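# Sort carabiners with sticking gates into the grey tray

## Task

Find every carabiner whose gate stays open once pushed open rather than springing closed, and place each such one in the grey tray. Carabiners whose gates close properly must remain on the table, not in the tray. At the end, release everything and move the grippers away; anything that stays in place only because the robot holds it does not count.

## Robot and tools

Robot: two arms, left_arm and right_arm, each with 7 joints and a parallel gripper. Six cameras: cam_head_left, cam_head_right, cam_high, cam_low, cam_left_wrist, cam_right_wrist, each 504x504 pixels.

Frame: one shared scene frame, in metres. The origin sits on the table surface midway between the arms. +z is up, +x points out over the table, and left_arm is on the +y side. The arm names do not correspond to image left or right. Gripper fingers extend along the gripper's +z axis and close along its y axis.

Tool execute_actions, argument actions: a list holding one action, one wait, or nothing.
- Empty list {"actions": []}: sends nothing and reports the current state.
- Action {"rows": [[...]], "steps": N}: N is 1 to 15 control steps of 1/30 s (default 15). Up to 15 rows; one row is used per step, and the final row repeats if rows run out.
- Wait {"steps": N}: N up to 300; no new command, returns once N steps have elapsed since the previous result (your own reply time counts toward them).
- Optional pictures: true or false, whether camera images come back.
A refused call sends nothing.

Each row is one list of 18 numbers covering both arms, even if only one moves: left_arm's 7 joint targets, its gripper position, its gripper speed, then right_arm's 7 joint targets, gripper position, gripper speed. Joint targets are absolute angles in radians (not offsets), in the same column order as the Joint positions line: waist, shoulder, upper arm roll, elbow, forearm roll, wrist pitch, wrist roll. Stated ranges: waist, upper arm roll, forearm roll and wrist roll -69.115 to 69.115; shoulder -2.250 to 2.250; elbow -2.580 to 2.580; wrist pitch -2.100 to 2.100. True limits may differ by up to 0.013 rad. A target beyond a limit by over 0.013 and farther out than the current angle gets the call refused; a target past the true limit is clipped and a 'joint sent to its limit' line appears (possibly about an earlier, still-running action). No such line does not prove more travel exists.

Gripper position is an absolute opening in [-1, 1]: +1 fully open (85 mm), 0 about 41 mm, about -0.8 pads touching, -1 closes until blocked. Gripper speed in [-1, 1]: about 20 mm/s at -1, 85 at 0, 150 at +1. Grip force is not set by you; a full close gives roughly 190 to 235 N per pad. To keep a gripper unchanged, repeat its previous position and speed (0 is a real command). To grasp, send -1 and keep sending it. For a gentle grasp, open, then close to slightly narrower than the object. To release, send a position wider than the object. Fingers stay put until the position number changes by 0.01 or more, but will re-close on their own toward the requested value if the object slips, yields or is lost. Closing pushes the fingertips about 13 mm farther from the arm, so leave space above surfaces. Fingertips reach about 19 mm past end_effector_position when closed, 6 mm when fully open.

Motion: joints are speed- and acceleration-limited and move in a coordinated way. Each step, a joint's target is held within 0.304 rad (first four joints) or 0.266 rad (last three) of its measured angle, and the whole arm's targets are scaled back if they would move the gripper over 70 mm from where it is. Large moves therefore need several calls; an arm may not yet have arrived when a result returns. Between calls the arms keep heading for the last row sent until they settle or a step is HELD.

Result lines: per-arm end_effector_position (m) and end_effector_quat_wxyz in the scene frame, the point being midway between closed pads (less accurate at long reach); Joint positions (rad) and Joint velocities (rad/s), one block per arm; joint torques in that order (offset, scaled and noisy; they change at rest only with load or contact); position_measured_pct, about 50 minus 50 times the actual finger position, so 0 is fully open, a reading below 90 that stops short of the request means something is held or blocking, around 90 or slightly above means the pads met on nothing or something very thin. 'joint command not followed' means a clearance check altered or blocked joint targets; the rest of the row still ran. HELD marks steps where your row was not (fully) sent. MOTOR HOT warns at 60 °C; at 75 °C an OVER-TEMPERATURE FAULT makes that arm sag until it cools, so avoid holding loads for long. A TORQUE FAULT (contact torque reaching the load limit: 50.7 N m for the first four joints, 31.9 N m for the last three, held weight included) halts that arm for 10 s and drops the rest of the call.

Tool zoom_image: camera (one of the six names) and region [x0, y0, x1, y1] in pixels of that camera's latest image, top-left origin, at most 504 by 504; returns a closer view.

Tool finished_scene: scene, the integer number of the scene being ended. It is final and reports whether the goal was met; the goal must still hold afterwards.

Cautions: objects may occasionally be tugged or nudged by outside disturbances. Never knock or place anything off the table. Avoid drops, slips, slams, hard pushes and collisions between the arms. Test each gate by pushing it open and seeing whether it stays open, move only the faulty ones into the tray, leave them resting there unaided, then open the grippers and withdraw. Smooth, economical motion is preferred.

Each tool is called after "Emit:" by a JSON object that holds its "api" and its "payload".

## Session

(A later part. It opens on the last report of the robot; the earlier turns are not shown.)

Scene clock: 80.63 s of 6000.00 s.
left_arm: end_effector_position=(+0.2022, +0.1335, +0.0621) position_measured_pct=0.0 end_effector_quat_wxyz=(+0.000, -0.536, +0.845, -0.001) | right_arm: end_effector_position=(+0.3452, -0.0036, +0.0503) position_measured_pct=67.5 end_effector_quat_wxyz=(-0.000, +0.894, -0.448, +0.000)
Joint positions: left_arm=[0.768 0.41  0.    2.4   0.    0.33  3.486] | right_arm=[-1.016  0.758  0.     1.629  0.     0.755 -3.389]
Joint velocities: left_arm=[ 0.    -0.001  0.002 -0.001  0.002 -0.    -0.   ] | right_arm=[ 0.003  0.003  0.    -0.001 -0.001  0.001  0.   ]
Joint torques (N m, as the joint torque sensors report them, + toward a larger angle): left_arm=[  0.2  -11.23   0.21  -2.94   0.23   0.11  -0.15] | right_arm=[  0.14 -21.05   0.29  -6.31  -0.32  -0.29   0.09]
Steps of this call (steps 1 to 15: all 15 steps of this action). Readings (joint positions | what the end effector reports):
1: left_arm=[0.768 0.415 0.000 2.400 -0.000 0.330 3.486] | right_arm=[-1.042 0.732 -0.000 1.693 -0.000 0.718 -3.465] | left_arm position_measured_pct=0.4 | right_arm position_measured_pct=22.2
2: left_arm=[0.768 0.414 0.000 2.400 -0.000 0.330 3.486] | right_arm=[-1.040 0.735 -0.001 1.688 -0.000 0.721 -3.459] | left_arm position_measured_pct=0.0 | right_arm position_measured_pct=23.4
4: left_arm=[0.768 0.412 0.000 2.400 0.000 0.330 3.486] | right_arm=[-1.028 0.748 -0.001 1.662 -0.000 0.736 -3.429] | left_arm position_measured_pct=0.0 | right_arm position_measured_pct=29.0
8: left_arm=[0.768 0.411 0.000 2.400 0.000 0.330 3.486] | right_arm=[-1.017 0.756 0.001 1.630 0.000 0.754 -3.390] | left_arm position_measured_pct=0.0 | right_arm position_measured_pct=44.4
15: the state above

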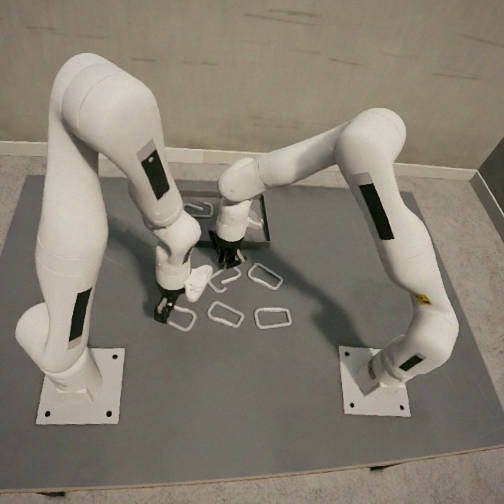

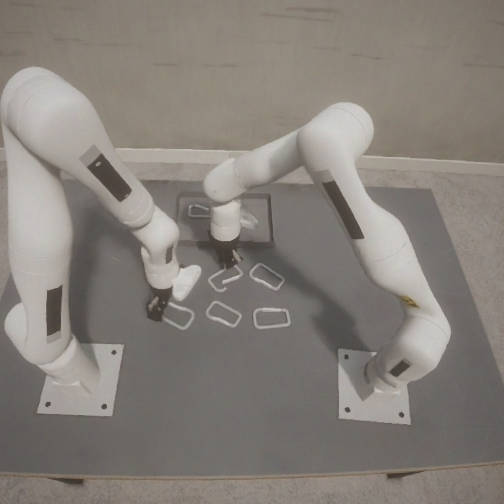

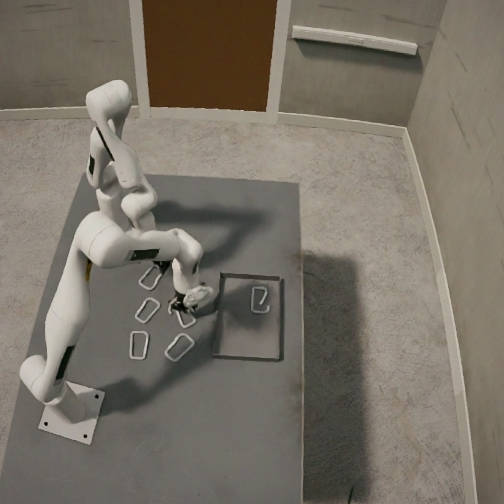

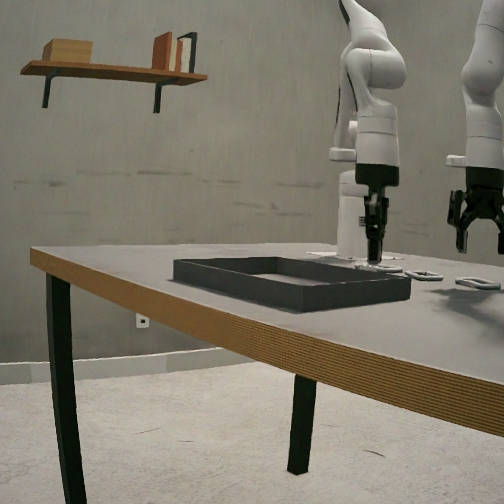

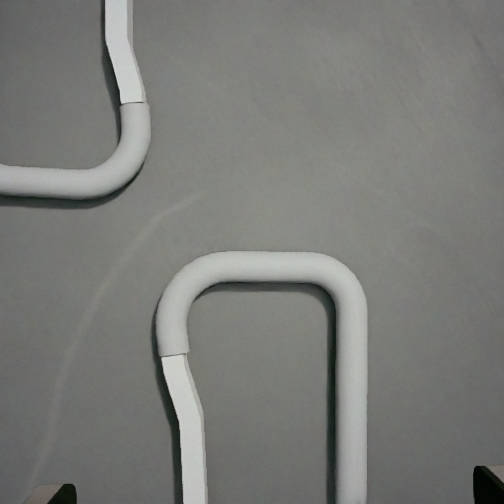

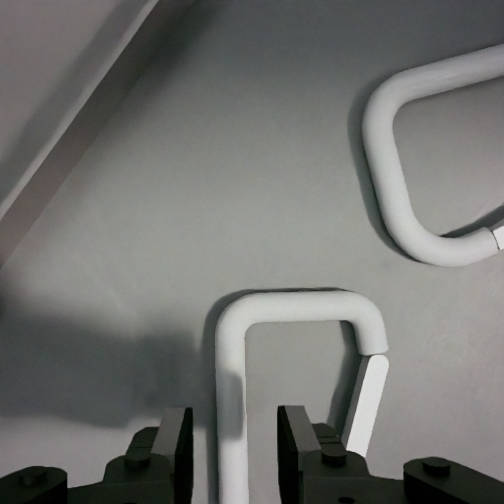

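Emit:
{"api": "execute_actions", "payload": {"actions": [{"rows":[[0.3,0.3,0,2.3,0,0.54,3.486,1,0,-1.016,0.8135,0,1.6431,0,0.685,-3.389,-0.37,0.5]],"steps":15}], "pictures": false}}

Emit:
{"api": "execute_actions", "payload": {"actions": [{"rows":[[0.3,0.3,0,2.3,0,0.54,3.486,1,0,-1.016,0.8135,0,1.6431,0,0.685,-3.389,-1,-0.3]],"steps":15}], "pictures": false}}

Emit:
{"api": "execute_actions", "payload": {"actions": [{"rows":[[0.3,0.3,0,2.3,0,0.54,3.486,1,0,-1.016,0.6714,0,1.56,0,0.91,-3.389,-1,-0.3]],"steps":15}]}}

Scene clock: 83.60 s of 6000.00 s.
left_arm: end_effector_position=(+0.2846, +0.2132, +0.1014) position_measured_pct=0.0 end_effector_quat_wxyz=(-0.000, +0.694, -0.720, +0.001) | right_arm: end_effector_position=(+0.3453, -0.0036, +0.0194) position_measured_pct=68.7 end_effector_quat_wxyz=(-0.000, +0.894, -0.448, +0.000)
Joint positions: left_arm=[ 0.364  0.311 -0.001  2.309 -0.     0.52   3.486] | right_arm=[-1.016  0.813  0.     1.643 -0.     0.685 -3.389]
Joint velocities: left_arm=[-0.688 -0.124 -0.007 -0.114 -0.001  0.248  0.001] | right_arm=[-0.001  0.    -0.001 -0.001  0.001  0.002 -0.   ]
Joint torques (N m, as the joint torque sensors report them, + toward a larger angle): left_arm=[  0.98 -10.51   1.24  -3.76   0.17   0.35  -0.21] | right_arm=[  0.4  -20.73   0.45  -5.47  -0.29  -0.33   0.08]
Steps of this call (steps 1 to 15: the robot went on to your last target; steps 16 to 74: nothing new was sent; steps 75 to 89: all 15 steps of this action). Readings (joint positions | what the end effector reports):
75: left_arm=[0.766 0.409 0.000 2.400 0.000 0.331 3.486] | right_arm=[-1.016 0.759 0.000 1.629 -0.000 0.754 -3.389] | left_arm position_measured_pct=0.0 | right_arm position_measured_pct=68.7
76: left_arm=[0.759 0.407 0.001 2.398 0.000 0.334 3.486] | right_arm=[-1.016 0.766 0.000 1.629 0.000 0.747 -3.389] | left_arm position_measured_pct=0.0 | right_arm position_measured_pct=68.7
78: left_arm=[0.728 0.396 0.001 2.389 0.000 0.353 3.486] | right_arm=[-1.016 0.792 0.000 1.636 0.000 0.716 -3.389] | left_arm position_measured_pct=0.0 | right_arm position_measured_pct=68.7
82: left_arm=[0.603 0.357 0.001 2.353 0.000 0.427 3.486] | right_arm=[-1.016 0.811 -0.000 1.643 -0.000 0.686 -3.389] | left_arm position_measured_pct=0.0 | right_arm position_measured_pct=68.7
89: the state above

Scene clock: 84.10 s of 6000.00 s.
left_arm: end_effector_position=(+0.2931, +0.2291, +0.1061) position_measured_pct=0.0 end_effector_quat_wxyz=(-0.000, +0.717, -0.698, +0.001) | right_arm: end_effector_position=(+0.3452, -0.0036, +0.0198) position_measured_pct=86.1 end_effector_quat_wxyz=(-0.000, +0.894, -0.448, +0.000)
Joint positions: left_arm=[ 0.301  0.3   -0.     2.3   -0.     0.54   3.486] | right_arm=[-1.016  0.812 -0.     1.643 -0.     0.686 -3.389]
Joint velocities: left_arm=[-0.005 -0.001  0.     0.001 -0.001 -0.002  0.   ] | right_arm=[-0.     0.     0.     0.     0.001 -0.     0.   ]
Joint torques (N m, as the joint torque sensors report them, + toward a larger angle): left_arm=[ -0.12 -11.35   0.1   -4.79   0.13   0.01  -0.08] | right_arm=[  0.46 -19.89   0.54  -5.76  -0.32  -0.73   0.03]
Steps of this call (steps 1 to 15: all 15 steps of this action). Readings (joint positions | what the end effector reports):
1: left_arm=[0.344 0.308 -0.001 2.305 -0.000 0.527 3.486] | right_arm=[-1.016 0.813 -0.000 1.643 -0.000 0.685 -3.389] | left_arm position_measured_pct=0.0 | right_arm position_measured_pct=68.7
2: left_arm=[0.328 0.305 -0.001 2.303 -0.000 0.533 3.486] | right_arm=[-1.016 0.813 -0.000 1.643 -0.000 0.685 -3.389] | left_arm position_measured_pct=0.0 | right_arm position_measured_pct=69.0
4: left_arm=[0.313 0.302 -0.001 2.300 -0.000 0.539 3.486] | right_arm=[-1.016 0.813 -0.000 1.643 -0.000 0.686 -3.389] | left_arm position_measured_pct=0.0 | right_arm position_measured_pct=72.2
8: left_arm=[0.305 0.301 -0.000 2.300 -0.000 0.540 3.486] | right_arm=[-1.016 0.813 -0.000 1.643 -0.000 0.686 -3.389] | left_arm position_measured_pct=0.0 | right_arm position_measured_pct=81.0
15: the state above

Scene clock: 84.60 s of 6000.00 s.
left_arm: end_effector_position=(+0.2932, +0.2293, +0.1061) position_measured_pct=0.0 end_effector_quat_wxyz=(-0.000, +0.717, -0.697, +0.001) | right_arm: end_effector_position=(+0.3484, +0.0003, +0.1092) position_measured_pct=86.1 end_effector_quat_wxyz=(+0.001, +0.894, -0.448, -0.000)
Joint positions: left_arm=[ 0.3    0.3   -0.     2.3    0.     0.54   3.486] | right_arm=[-1.016  0.673  0.     1.56  -0.     0.91  -3.389]
Joint velocities: left_arm=[ 0.    -0.    -0.001  0.001 -0.001  0.     0.   ] | right_arm=[-0.    -0.017 -0.    -0.    -0.002  0.002 -0.   ]
Joint torques (N m, as the joint torque sensors report them, + toward a larger angle): left_arm=[ -0.04 -11.27   0.25  -4.3    0.08  -0.24  -0.2 ] | right_arm=[  0.43 -20.86   0.45  -7.02  -0.38  -0.27   0.06]
Steps of this call (steps 1 to 15: all 15 steps of this action). Readings (joint positions | what the end effector reports):
1: left_arm=[0.300 0.300 -0.000 2.300 -0.000 0.540 3.486] | right_arm=[-1.016 0.811 -0.000 1.643 -0.000 0.687 -3.389] | left_arm position_measured_pct=0.0 | right_arm position_measured_pct=86.1
2: left_arm=[0.300 0.300 -0.000 2.300 -0.000 0.540 3.486] | right_arm=[-1.016 0.805 -0.000 1.640 -0.000 0.695 -3.389] | left_arm position_measured_pct=0.0 | right_arm position_measured_pct=86.1
4: left_arm=[0.300 0.300 -0.000 2.300 -0.000 0.540 3.486] | right_arm=[-1.016 0.776 -0.000 1.625 -0.000 0.737 -3.389] | left_arm position_measured_pct=0.0 | right_arm position_measured_pct=86.1
8: left_arm=[0.300 0.300 -0.000 2.300 -0.000 0.540 3.486] | right_arm=[-1.016 0.695 0.000 1.574 0.000 0.870 -3.389] | left_arm position_measured_pct=0.0 | right_arm position_measured_pct=86.1
15: the state above

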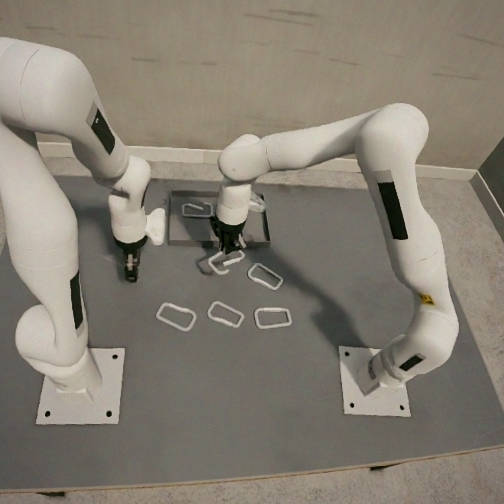

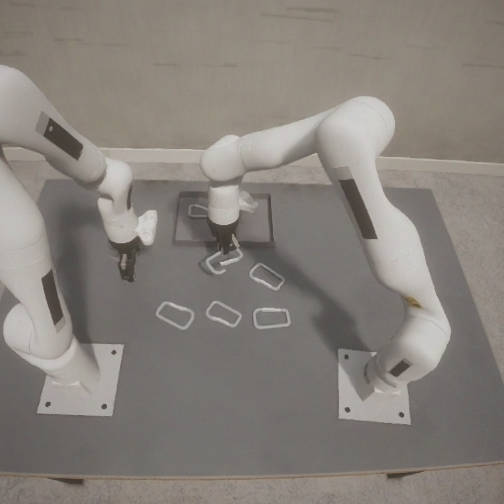

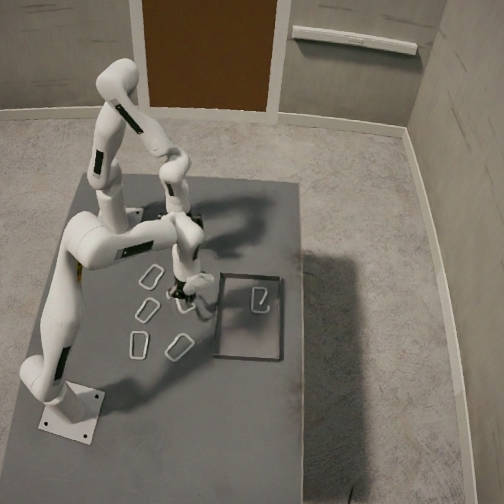

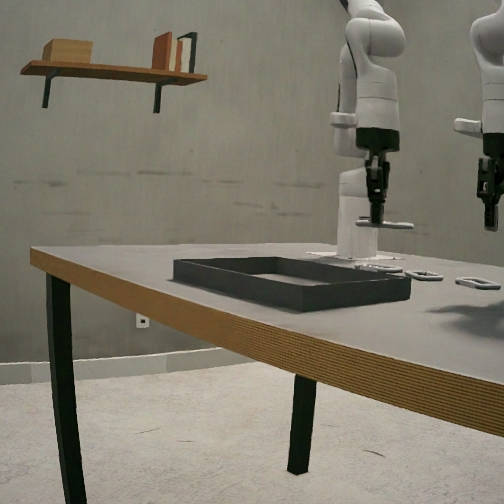

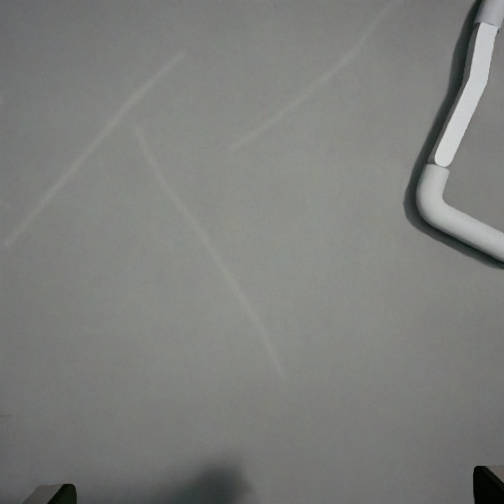

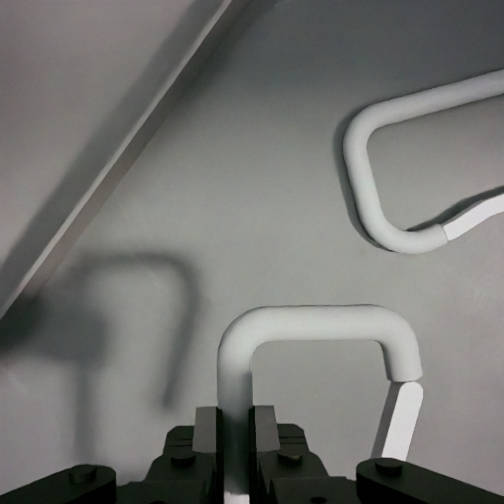

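Emit:
{"api": "execute_actions", "payload": {"actions": [{"rows":[[0.3,0.3,0,2.3,0,0.54,3.486,1,0,-0.862,0.785,0,1.318,0,1.038,-3.555,-1,-0.3]],"steps":10}], "pictures": false}}

Emit:
{"api": "execute_actions", "payload": {"actions": [{"rows":[[0.3,0.3,0,2.3,0,0.54,3.486,1,0,-0.7087,0.9178,0,1.076,0,1.1478,-3.72,-1,-0.3]],"steps":15}], "pictures": false}}

Emit:
{"api": "execute_actions", "payload": {"actions": [{"rows":[[0.3,0.3,0,2.3,0,0.54,3.486,1,0,-0.7087,0.995,0,1.122,0,1.0246,-3.72,-1,-0.3]],"steps":15}]}}

Scene clock: 88.07 s of 6000.00 s.
left_arm: end_effector_position=(+0.2932, +0.2293, +0.1061) position_measured_pct=0.0 end_effector_quat_wxyz=(-0.000, +0.717, -0.697, +0.001) | right_arm: end_effector_position=(+0.4286, -0.0123, +0.1112) position_measured_pct=86.1 end_effector_quat_wxyz=(-0.000, +0.828, -0.561, +0.001)
Joint positions: left_arm=[ 0.3    0.3    0.     2.3   -0.     0.54   3.486] | right_arm=[-0.891  0.764  0.001  1.363  0.001  1.013 -3.524]
Joint velocities: left_arm=[-0.     0.     0.    -0.     0.001 -0.001  0.   ] | right_arm=[ 0.369  0.252  0.02  -0.627  0.006  0.334 -0.442]
Joint torques (N m, as the joint torque sensors report them, + toward a larger angle): left_arm=[  0.23 -11.32   0.1   -4.48  -0.2   -0.13  -0.15] | right_arm=[ -2.02 -23.34  -1.37  -6.69  -0.61   0.18  -0.16]
Steps of this call (steps 1 to 15: the robot went on to your last target; steps 16 to 90: nothing new was sent; then 0.13 s passed at rest; steps 91 to 100: all 10 steps of this action). Readings (joint positions | what the end effector reports):
91: left_arm=[0.300 0.300 0.000 2.300 0.000 0.540 3.486] | right_arm=[-1.015 0.672 -0.000 1.559 -0.000 0.911 -3.390] | left_arm position_measured_pct=0.0 | right_arm position_measured_pct=86.1
92: left_arm=[0.300 0.300 0.000 2.300 0.000 0.540 3.486] | right_arm=[-1.011 0.676 -0.001 1.553 -0.001 0.914 -3.393] | left_arm position_measured_pct=0.0 | right_arm position_measured_pct=86.1
94: left_arm=[0.300 0.300 0.000 2.300 -0.000 0.540 3.486] | right_arm=[-0.992 0.690 -0.002 1.526 -0.001 0.928 -3.411] | left_arm position_measured_pct=0.0 | right_arm position_measured_pct=86.1
98: left_arm=[0.300 0.300 0.000 2.300 0.000 0.540 3.486] | right_arm=[-0.921 0.743 -0.001 1.414 -0.000 0.987 -3.488] | left_arm position_measured_pct=0.0 | right_arm position_measured_pct=86.1
100: the state above

Scene clock: 88.57 s of 6000.00 s.
left_arm: end_effector_position=(+0.2932, +0.2293, +0.1061) position_measured_pct=0.0 end_effector_quat_wxyz=(-0.000, +0.717, -0.697, +0.001) | right_arm: end_effector_position=(+0.5400, -0.0588, +0.1021) position_measured_pct=86.1 end_effector_quat_wxyz=(-0.001, +0.709, -0.706, +0.001)
Joint positions: left_arm=[0.3   0.3   0.    2.3   0.    0.54  3.486] | right_arm=[-0.711  0.914  0.001  1.077  0.     1.147 -3.72 ]
Joint velocities: left_arm=[ 0.001  0.     0.     0.     0.     0.    -0.001] | right_arm=[ 0.019  0.029 -0.02  -0.019 -0.009  0.006 -0.002]
Joint torques (N m, as the joint torque sensors report them, + toward a larger angle): left_arm=[ -0.2  -11.27   0.31  -4.64  -0.11  -0.15   0.  ] | right_arm=[  0.09 -25.66   0.04  -7.78  -0.52  -0.41   0.16]
Steps of this call (steps 1 to 15: all 15 steps of this action). Readings (joint positions | what the end effector reports):
1: left_arm=[0.300 0.300 0.000 2.300 0.000 0.540 3.486] | right_arm=[-0.878 0.773 0.001 1.343 0.001 1.024 -3.538] | left_arm position_measured_pct=0.0 | right_arm position_measured_pct=86.1
2: left_arm=[0.300 0.300 0.000 2.300 0.000 0.540 3.486] | right_arm=[-0.863 0.785 -0.000 1.319 -0.000 1.037 -3.554] | left_arm position_measured_pct=0.0 | right_arm position_measured_pct=86.1
4: left_arm=[0.300 0.300 0.000 2.300 0.000 0.540 3.486] | right_arm=[-0.826 0.817 -0.002 1.260 -0.001 1.063 -3.593] | left_arm position_measured_pct=0.0 | right_arm position_measured_pct=86.1
8: left_arm=[0.300 0.300 0.000 2.300 0.000 0.540 3.486] | right_arm=[-0.753 0.880 0.000 1.145 0.000 1.116 -3.673] | left_arm position_measured_pct=0.0 | right_arm position_measured_pct=86.1
15: the state above

Scene clock: 89.07 s of 6000.00 s.
left_arm: end_effector_position=(+0.2932, +0.2293, +0.1061) position_measured_pct=0.0 end_effector_quat_wxyz=(-0.000, +0.717, -0.697, +0.001) | right_arm: end_effector_position=(+0.5408, -0.0593, +0.0396) position_measured_pct=86.1 end_effector_quat_wxyz=(-0.000, +0.708, -0.706, +0.000)
Joint positions: left_arm=[0.3   0.3   0.    2.3   0.    0.54  3.486] | right_arm=[-0.709  0.995  0.     1.122  0.     1.025 -3.72 ]
Joint velocities: left_arm=[-0.     0.    -0.001  0.     0.    -0.    -0.   ] | right_arm=[ 0.     0.004  0.    -0.    -0.    -0.001 -0.   ]
Joint torques (N m, as the joint torque sensors report them, + toward a larger angle): left_arm=[  0.24 -10.95   0.08  -4.68   0.09   0.05  -0.16] | right_arm=[  0.34 -25.86   0.52  -7.72  -0.35  -0.26   0.05]
Steps of this call (steps 1 to 15: all 15 steps of this action). Readings (joint positions | what the end effector reports):
1: left_arm=[0.300 0.300 0.000 2.300 0.000 0.540 3.486] | right_arm=[-0.710 0.916 0.000 1.077 0.000 1.146 -3.720] | left_arm position_measured_pct=0.0 | right_arm position_measured_pct=86.1
2: left_arm=[0.300 0.300 0.000 2.300 0.000 0.540 3.486] | right_arm=[-0.710 0.923 0.000 1.079 -0.000 1.138 -3.720] | left_arm position_measured_pct=0.0 | right_arm position_measured_pct=86.1
4: left_arm=[0.300 0.300 0.000 2.300 0.000 0.540 3.486] | right_arm=[-0.709 0.951 0.000 1.094 0.000 1.095 -3.720] | left_arm position_measured_pct=0.0 | right_arm position_measured_pct=86.1
8: left_arm=[0.300 0.300 0.000 2.300 0.000 0.540 3.486] | right_arm=[-0.709 0.992 -0.000 1.123 -0.000 1.028 -3.720] | left_arm position_measured_pct=0.0 | right_arm position_measured_pct=86.1
15: the state above

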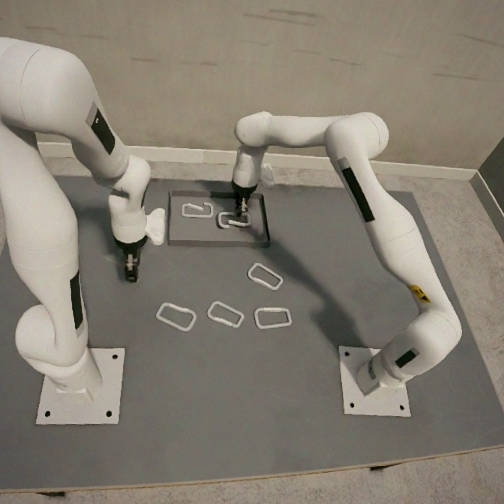

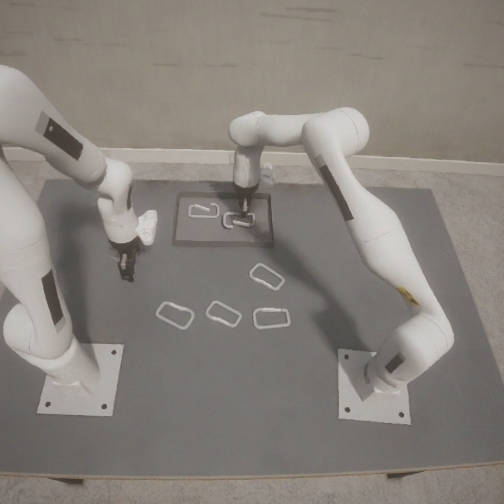

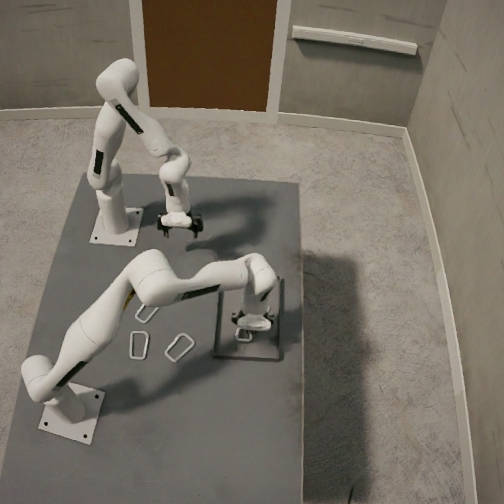

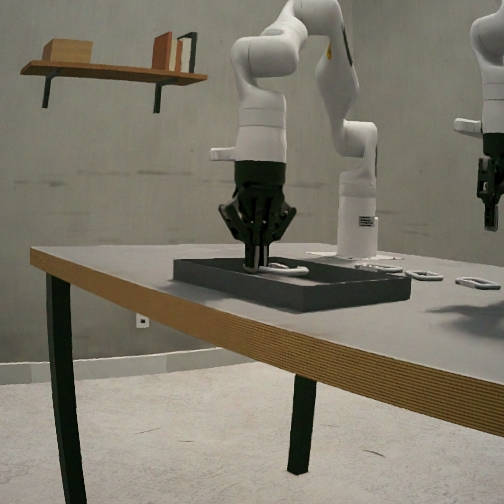

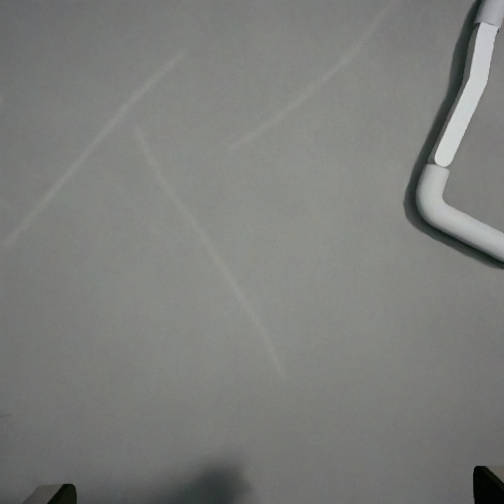

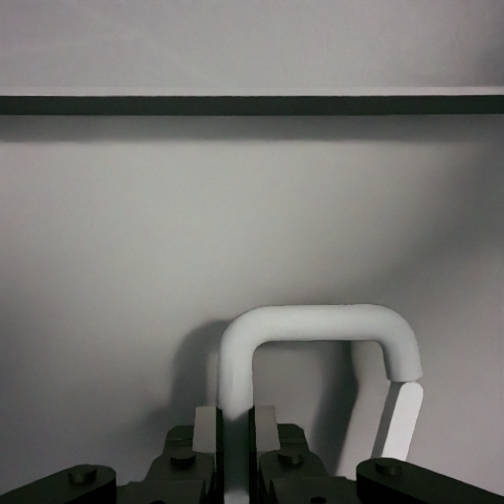

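Emit:
{"api": "execute_actions", "payload": {"actions": [{"rows":[[0.3,0.3,0,2.3,0,0.54,3.486,1,0,-0.7087,1.015,0,1.133,0,0.9936,-3.72,-1,-0.3]],"steps":10}], "pictures": false}}

Emit:
{"api": "execute_actions", "payload": {"actions": [{"rows":[[0.3,0.3,0,2.3,0,0.54,3.486,1,0,-0.7087,1.015,0,1.133,0,0.9936,-3.72,-0.37,0]],"steps":12}], "pictures": false}}

Emit:
{"api": "execute_actions", "payload": {"actions": [{"rows":[[0.3,0.3,0,2.3,0,0.54,3.486,1,0,-0.7087,0.9178,0,1.076,0,1.1478,-3.72,-0.37,0]],"steps":12}], "pictures": false}}

Emit:
{"api": "execute_actions", "payload": {"actions": [{"rows":[[0.1,0.2,0,2.2,0,0.74,3.486,1,0,-0.4,0.6,0,1.5,0,1.04,-3.72,-0.37,0]],"steps":15}], "pictures": false}}

Emit:
{"api": "execute_actions", "payload": {"actions": [{"rows":[[0.1,0.2,0,2.2,0,0.74,3.486,1,0,-0.3,0.4,0,1.8,0,0.94,-3.72,-0.37,0]],"steps":15}]}}

Scene clock: 94.13 s of 6000.00 s.
left_arm: end_effector_position=(+0.2932, +0.2293, +0.1061) position_measured_pct=0.0 end_effector_quat_wxyz=(-0.000, +0.717, -0.697, +0.001) | right_arm: end_effector_position=(+0.5403, -0.0597, +0.0242) position_measured_pct=86.1 end_effector_quat_wxyz=(-0.000, +0.708, -0.706, +0.000)
Joint positions: left_arm=[0.3   0.3   0.    2.3   0.    0.54  3.486] | right_arm=[-0.709  1.015 -0.     1.133  0.     0.994 -3.72 ]
Joint velocities: left_arm=[-0.    -0.    -0.001  0.    -0.    -0.     0.   ] | right_arm=[ 0.002  0.003 -0.    -0.    -0.    -0.002 -0.   ]
Joint torques (N m, as the joint torque sensors report them, + toward a larger angle): left_arm=[ -0.07 -11.09   0.5   -4.31   0.07  -0.09  -0.28] | right_arm=[  0.33 -25.73   0.41  -7.58  -0.34  -0.34   0.05]
Steps of this call (steps 1 to 15: the robot went on to your last target; steps 16 to 90: nothing new was sent; then 1.73 s passed at rest; steps 91 to 100: all 10 steps of this action). Readings (joint positions | what the end effector reports):
91: left_arm=[0.300 0.300 0.000 2.300 0.000 0.540 3.486] | right_arm=[-0.709 0.996 0.000 1.122 -0.000 1.023 -3.720] | left_arm position_measured_pct=0.0 | right_arm position_measured_pct=86.1
92: left_arm=[0.300 0.300 0.000 2.300 0.000 0.540 3.486] | right_arm=[-0.709 1.002 0.000 1.124 0.000 1.015 -3.720] | left_arm position_measured_pct=0.0 | right_arm position_measured_pct=86.1
94: left_arm=[0.300 0.300 0.000 2.300 0.000 0.540 3.486] | right_arm=[-0.709 1.012 0.000 1.131 0.000 0.999 -3.720] | left_arm position_measured_pct=0.0 | right_arm position_measured_pct=86.1
98: left_arm=[0.300 0.300 0.000 2.300 0.000 0.540 3.486] | right_arm=[-0.709 1.014 -0.000 1.133 -0.000 0.994 -3.720] | left_arm position_measured_pct=0.0 | right_arm position_measured_pct=86.1
100: the state above

Scene clock: 94.53 s of 6000.00 s.
left_arm: end_effector_position=(+0.2932, +0.2293, +0.1061) position_measured_pct=0.0 end_effector_quat_wxyz=(-0.000, +0.717, -0.697, +0.001) | right_arm: end_effector_position=(+0.5402, -0.0597, +0.0240) position_measured_pct=68.7 end_effector_quat_wxyz=(-0.000, +0.708, -0.706, +0.000)
Joint positions: left_arm=[0.3   0.3   0.    2.3   0.    0.54  3.486] | right_arm=[-0.709  1.015  0.     1.133  0.     0.994 -3.72 ]
Joint velocities: left_arm=[0.001 0.    0.002 0.    0.    0.    0.001] | right_arm=[-0.     0.001 -0.     0.    -0.001 -0.    -0.   ]
Joint torques (N m, as the joint torque sensors report them, + toward a larger angle): left_arm=[  0.02 -11.     0.45  -4.67   0.03  -0.12  -0.02] | right_arm=[  0.44 -25.79   0.57  -7.37  -0.39  -0.33  -0.03]
Steps of this call (steps 1 to 12: all 12 steps of this action). Readings (joint positions | what the end effector reports):
1: left_arm=[0.300 0.300 0.000 2.300 0.000 0.540 3.486] | right_arm=[-0.709 1.015 0.000 1.133 0.000 0.994 -3.720] | left_arm position_measured_pct=0.0 | right_arm position_measured_pct=86.1
2: left_arm=[0.300 0.300 0.000 2.300 0.000 0.540 3.486] | right_arm=[-0.709 1.015 0.000 1.133 0.000 0.994 -3.720] | left_arm position_measured_pct=0.0 | right_arm position_measured_pct=85.7
4: left_arm=[0.300 0.300 0.000 2.300 0.000 0.540 3.486] | right_arm=[-0.709 1.015 -0.000 1.133 -0.000 0.994 -3.720] | left_arm position_measured_pct=0.0 | right_arm position_measured_pct=81.0
8: left_arm=[0.300 0.300 0.000 2.300 0.000 0.540 3.486] | right_arm=[-0.709 1.015 -0.000 1.133 -0.000 0.994 -3.720] | left_arm position_measured_pct=0.0 | right_arm position_measured_pct=70.6
12: the state above

Scene clock: 94.93 s of 6000.00 s.
left_arm: end_effector_position=(+0.2932, +0.2293, +0.1061) position_measured_pct=0.0 end_effector_quat_wxyz=(-0.000, +0.717, -0.697, +0.001) | right_arm: end_effector_position=(+0.5402, -0.0598, +0.0992) position_measured_pct=68.7 end_effector_quat_wxyz=(+0.001, +0.708, -0.706, -0.000)
Joint positions: left_arm=[0.3   0.3   0.    2.3   0.    0.54  3.486] | right_arm=[-0.709  0.919  0.     1.076  0.     1.148 -3.72 ]
Joint velocities: left_arm=[ 0.     0.    -0.001  0.    -0.     0.    -0.   ] | right_arm=[-0.    -0.013 -0.002  0.007  0.001  0.007  0.   ]
Joint torques (N m, as the joint torque sensors report them, + toward a larger angle): left_arm=[ -0.07 -11.33   0.56  -4.86   0.15   0.14  -0.15] | right_arm=[  0.26 -25.29   0.34  -7.92  -0.33  -0.52   0.06]
Steps of this call (steps 1 to 12: all 12 steps of this action). Readings (joint positions | what the end effector reports):
1: left_arm=[0.300 0.300 0.000 2.300 0.000 0.540 3.486] | right_arm=[-0.709 1.014 -0.000 1.133 0.000 0.995 -3.720] | left_arm position_measured_pct=0.0 | right_arm position_measured_pct=68.7
2: left_arm=[0.300 0.300 0.000 2.300 0.000 0.540 3.486] | right_arm=[-0.709 1.009 -0.000 1.131 -0.000 1.002 -3.720] | left_arm position_measured_pct=0.0 | right_arm position_measured_pct=68.7
4: left_arm=[0.300 0.300 0.000 2.300 0.000 0.540 3.486] | right_arm=[-0.709 0.982 -0.000 1.117 -0.000 1.042 -3.720] | left_arm position_measured_pct=0.0 | right_arm position_measured_pct=68.7
8: left_arm=[0.300 0.300 0.000 2.300 0.000 0.540 3.486] | right_arm=[-0.709 0.924 0.000 1.078 0.000 1.138 -3.720] | left_arm position_measured_pct=0.0 | right_arm position_measured_pct=68.7
12: the state above

Scene clock: 95.43 s of 6000.00 s.
left_arm: end_effector_position=(+0.3193, +0.2816, +0.1534) position_measured_pct=0.0 end_effector_quat_wxyz=(+0.000, +0.781, -0.624, -0.000) | right_arm: end_effector_position=(+0.5276, -0.2235, +0.1553) position_measured_pct=68.7 end_effector_quat_wxyz=(+0.008, -0.617, +0.787, -0.003)
Joint positions: left_arm=[ 0.105  0.202 -0.     2.2   -0.     0.74   3.486] | right_arm=[-0.465  0.667  0.     1.396  0.     1.062 -3.72 ]
Joint velocities: left_arm=[-0.043 -0.018  0.005 -0.001  0.002  0.006 -0.   ] | right_arm=[ 0.521 -0.534  0.01   0.825  0.005 -0.175 -0.   ]
Joint torques (N m, as the joint torque sensors report them, + toward a larger angle): left_arm=[ -0.03 -10.77   0.1   -5.69  -0.01  -0.09  -0.26] | right_arm=[ -0.03 -21.12   0.25  -7.32  -0.6   -0.32   0.1 ]
Steps of this call (steps 1 to 15: all 15 steps of this action). Readings (joint positions | what the end effector reports):
1: left_arm=[0.298 0.299 0.000 2.300 0.000 0.541 3.486] | right_arm=[-0.707 0.918 -0.000 1.077 -0.000 1.147 -3.720] | left_arm position_measured_pct=0.0 | right_arm position_measured_pct=68.7
2: left_arm=[0.291 0.296 0.001 2.297 0.000 0.546 3.486] | right_arm=[-0.701 0.911 -0.002 1.083 -0.001 1.144 -3.720] | left_arm position_measured_pct=0.0 | right_arm position_measured_pct=68.7
4: left_arm=[0.260 0.281 0.001 2.284 0.000 0.573 3.486] | right_arm=[-0.673 0.881 -0.004 1.111 -0.002 1.133 -3.720] | left_arm position_measured_pct=0.0 | right_arm position_measured_pct=68.7
8: left_arm=[0.155 0.228 -0.000 2.229 -0.000 0.680 3.486] | right_arm=[-0.591 0.796 -0.000 1.203 -0.000 1.105 -3.720] | left_arm position_measured_pct=0.0 | right_arm position_measured_pct=68.7
15: the state above

Scene clock: 95.93 s of 6000.00 s.
left_arm: end_effector_position=(+0.3199, +0.2830, +0.1541) position_measured_pct=0.0 end_effector_quat_wxyz=(-0.000, +0.783, -0.622, +0.001) | right_arm: end_effector_position=(+0.4245, -0.3314, +0.1740) position_measured_pct=68.7 end_effector_quat_wxyz=(-0.002, -0.551, +0.834, +0.000)
Joint positions: left_arm=[ 0.1    0.2   -0.     2.2   -0.     0.74   3.486] | right_arm=[-0.304  0.407  0.001  1.796  0.     0.942 -3.72 ]
Joint velocities: left_arm=[-0.001  0.     0.001  0.001 -0.001 -0.001 -0.   ] | right_arm=[ 0.029 -0.05  -0.002  0.108 -0.001 -0.03  -0.   ]
Joint torques (N m, as the joint torque sensors report them, + toward a larger angle): left_arm=[  0.01 -10.86   0.06  -6.13  -0.19  -0.08  -0.26] | right_arm=[ -0.12 -14.58  -0.6   -8.18  -0.44  -1.06   0.05]
Steps of this call (steps 1 to 15: all 15 steps of this action). Readings (joint positions | what the end effector reports):
1: left_arm=[0.104 0.202 -0.000 2.200 -0.000 0.740 3.486] | right_arm=[-0.448 0.649 0.000 1.424 0.000 1.056 -3.720] | left_arm position_measured_pct=0.0 | right_arm position_measured_pct=68.7
2: left_arm=[0.103 0.201 -0.000 2.200 -0.000 0.740 3.486] | right_arm=[-0.432 0.626 0.001 1.454 0.000 1.048 -3.720] | left_arm position_measured_pct=0.0 | right_arm position_measured_pct=68.7
4: left_arm=[0.102 0.201 -0.000 2.200 -0.000 0.740 3.486] | right_arm=[-0.402 0.575 0.001 1.517 0.000 1.027 -3.720] | left_arm position_measured_pct=0.0 | right_arm position_measured_pct=68.7
8: left_arm=[0.101 0.200 -0.000 2.200 -0.000 0.740 3.486] | right_arm=[-0.353 0.490 0.001 1.650 0.000 0.984 -3.720] | left_arm position_measured_pct=0.0 | right_arm position_measured_pct=68.7
15: the state above

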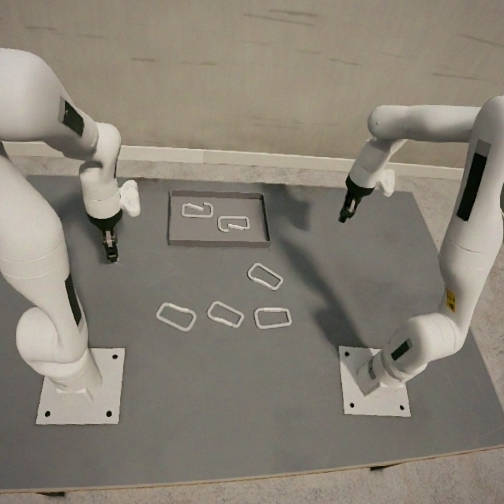

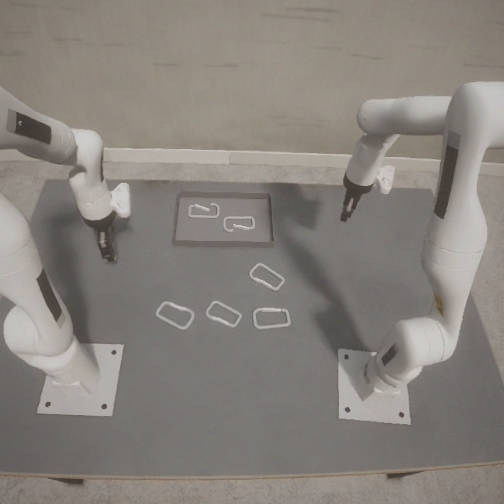

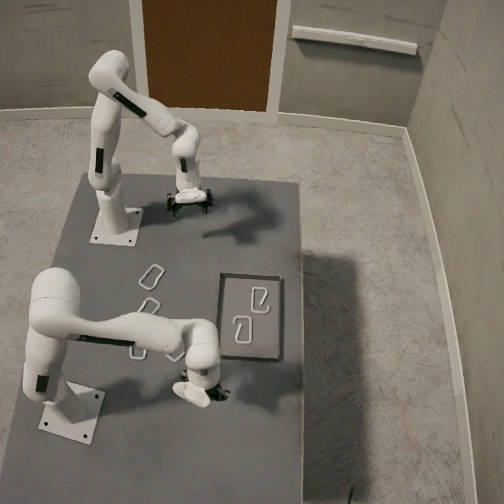

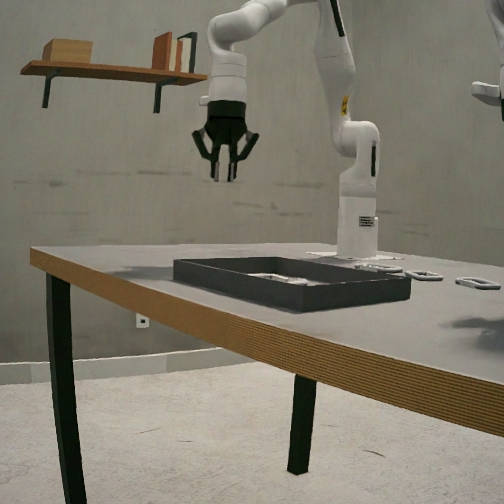

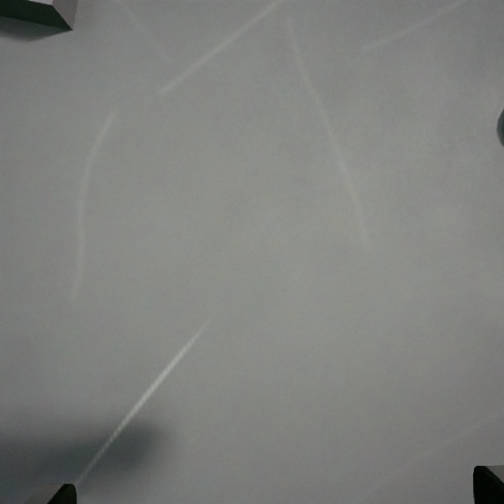

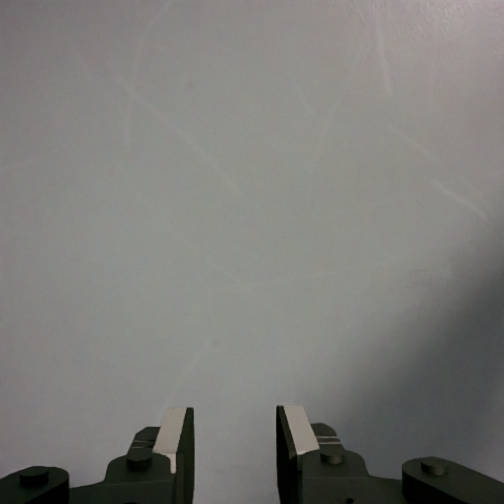

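Emit:
{"api": "finished_scene", "payload": {"scene": 2}}

The scene is finished: the task was done.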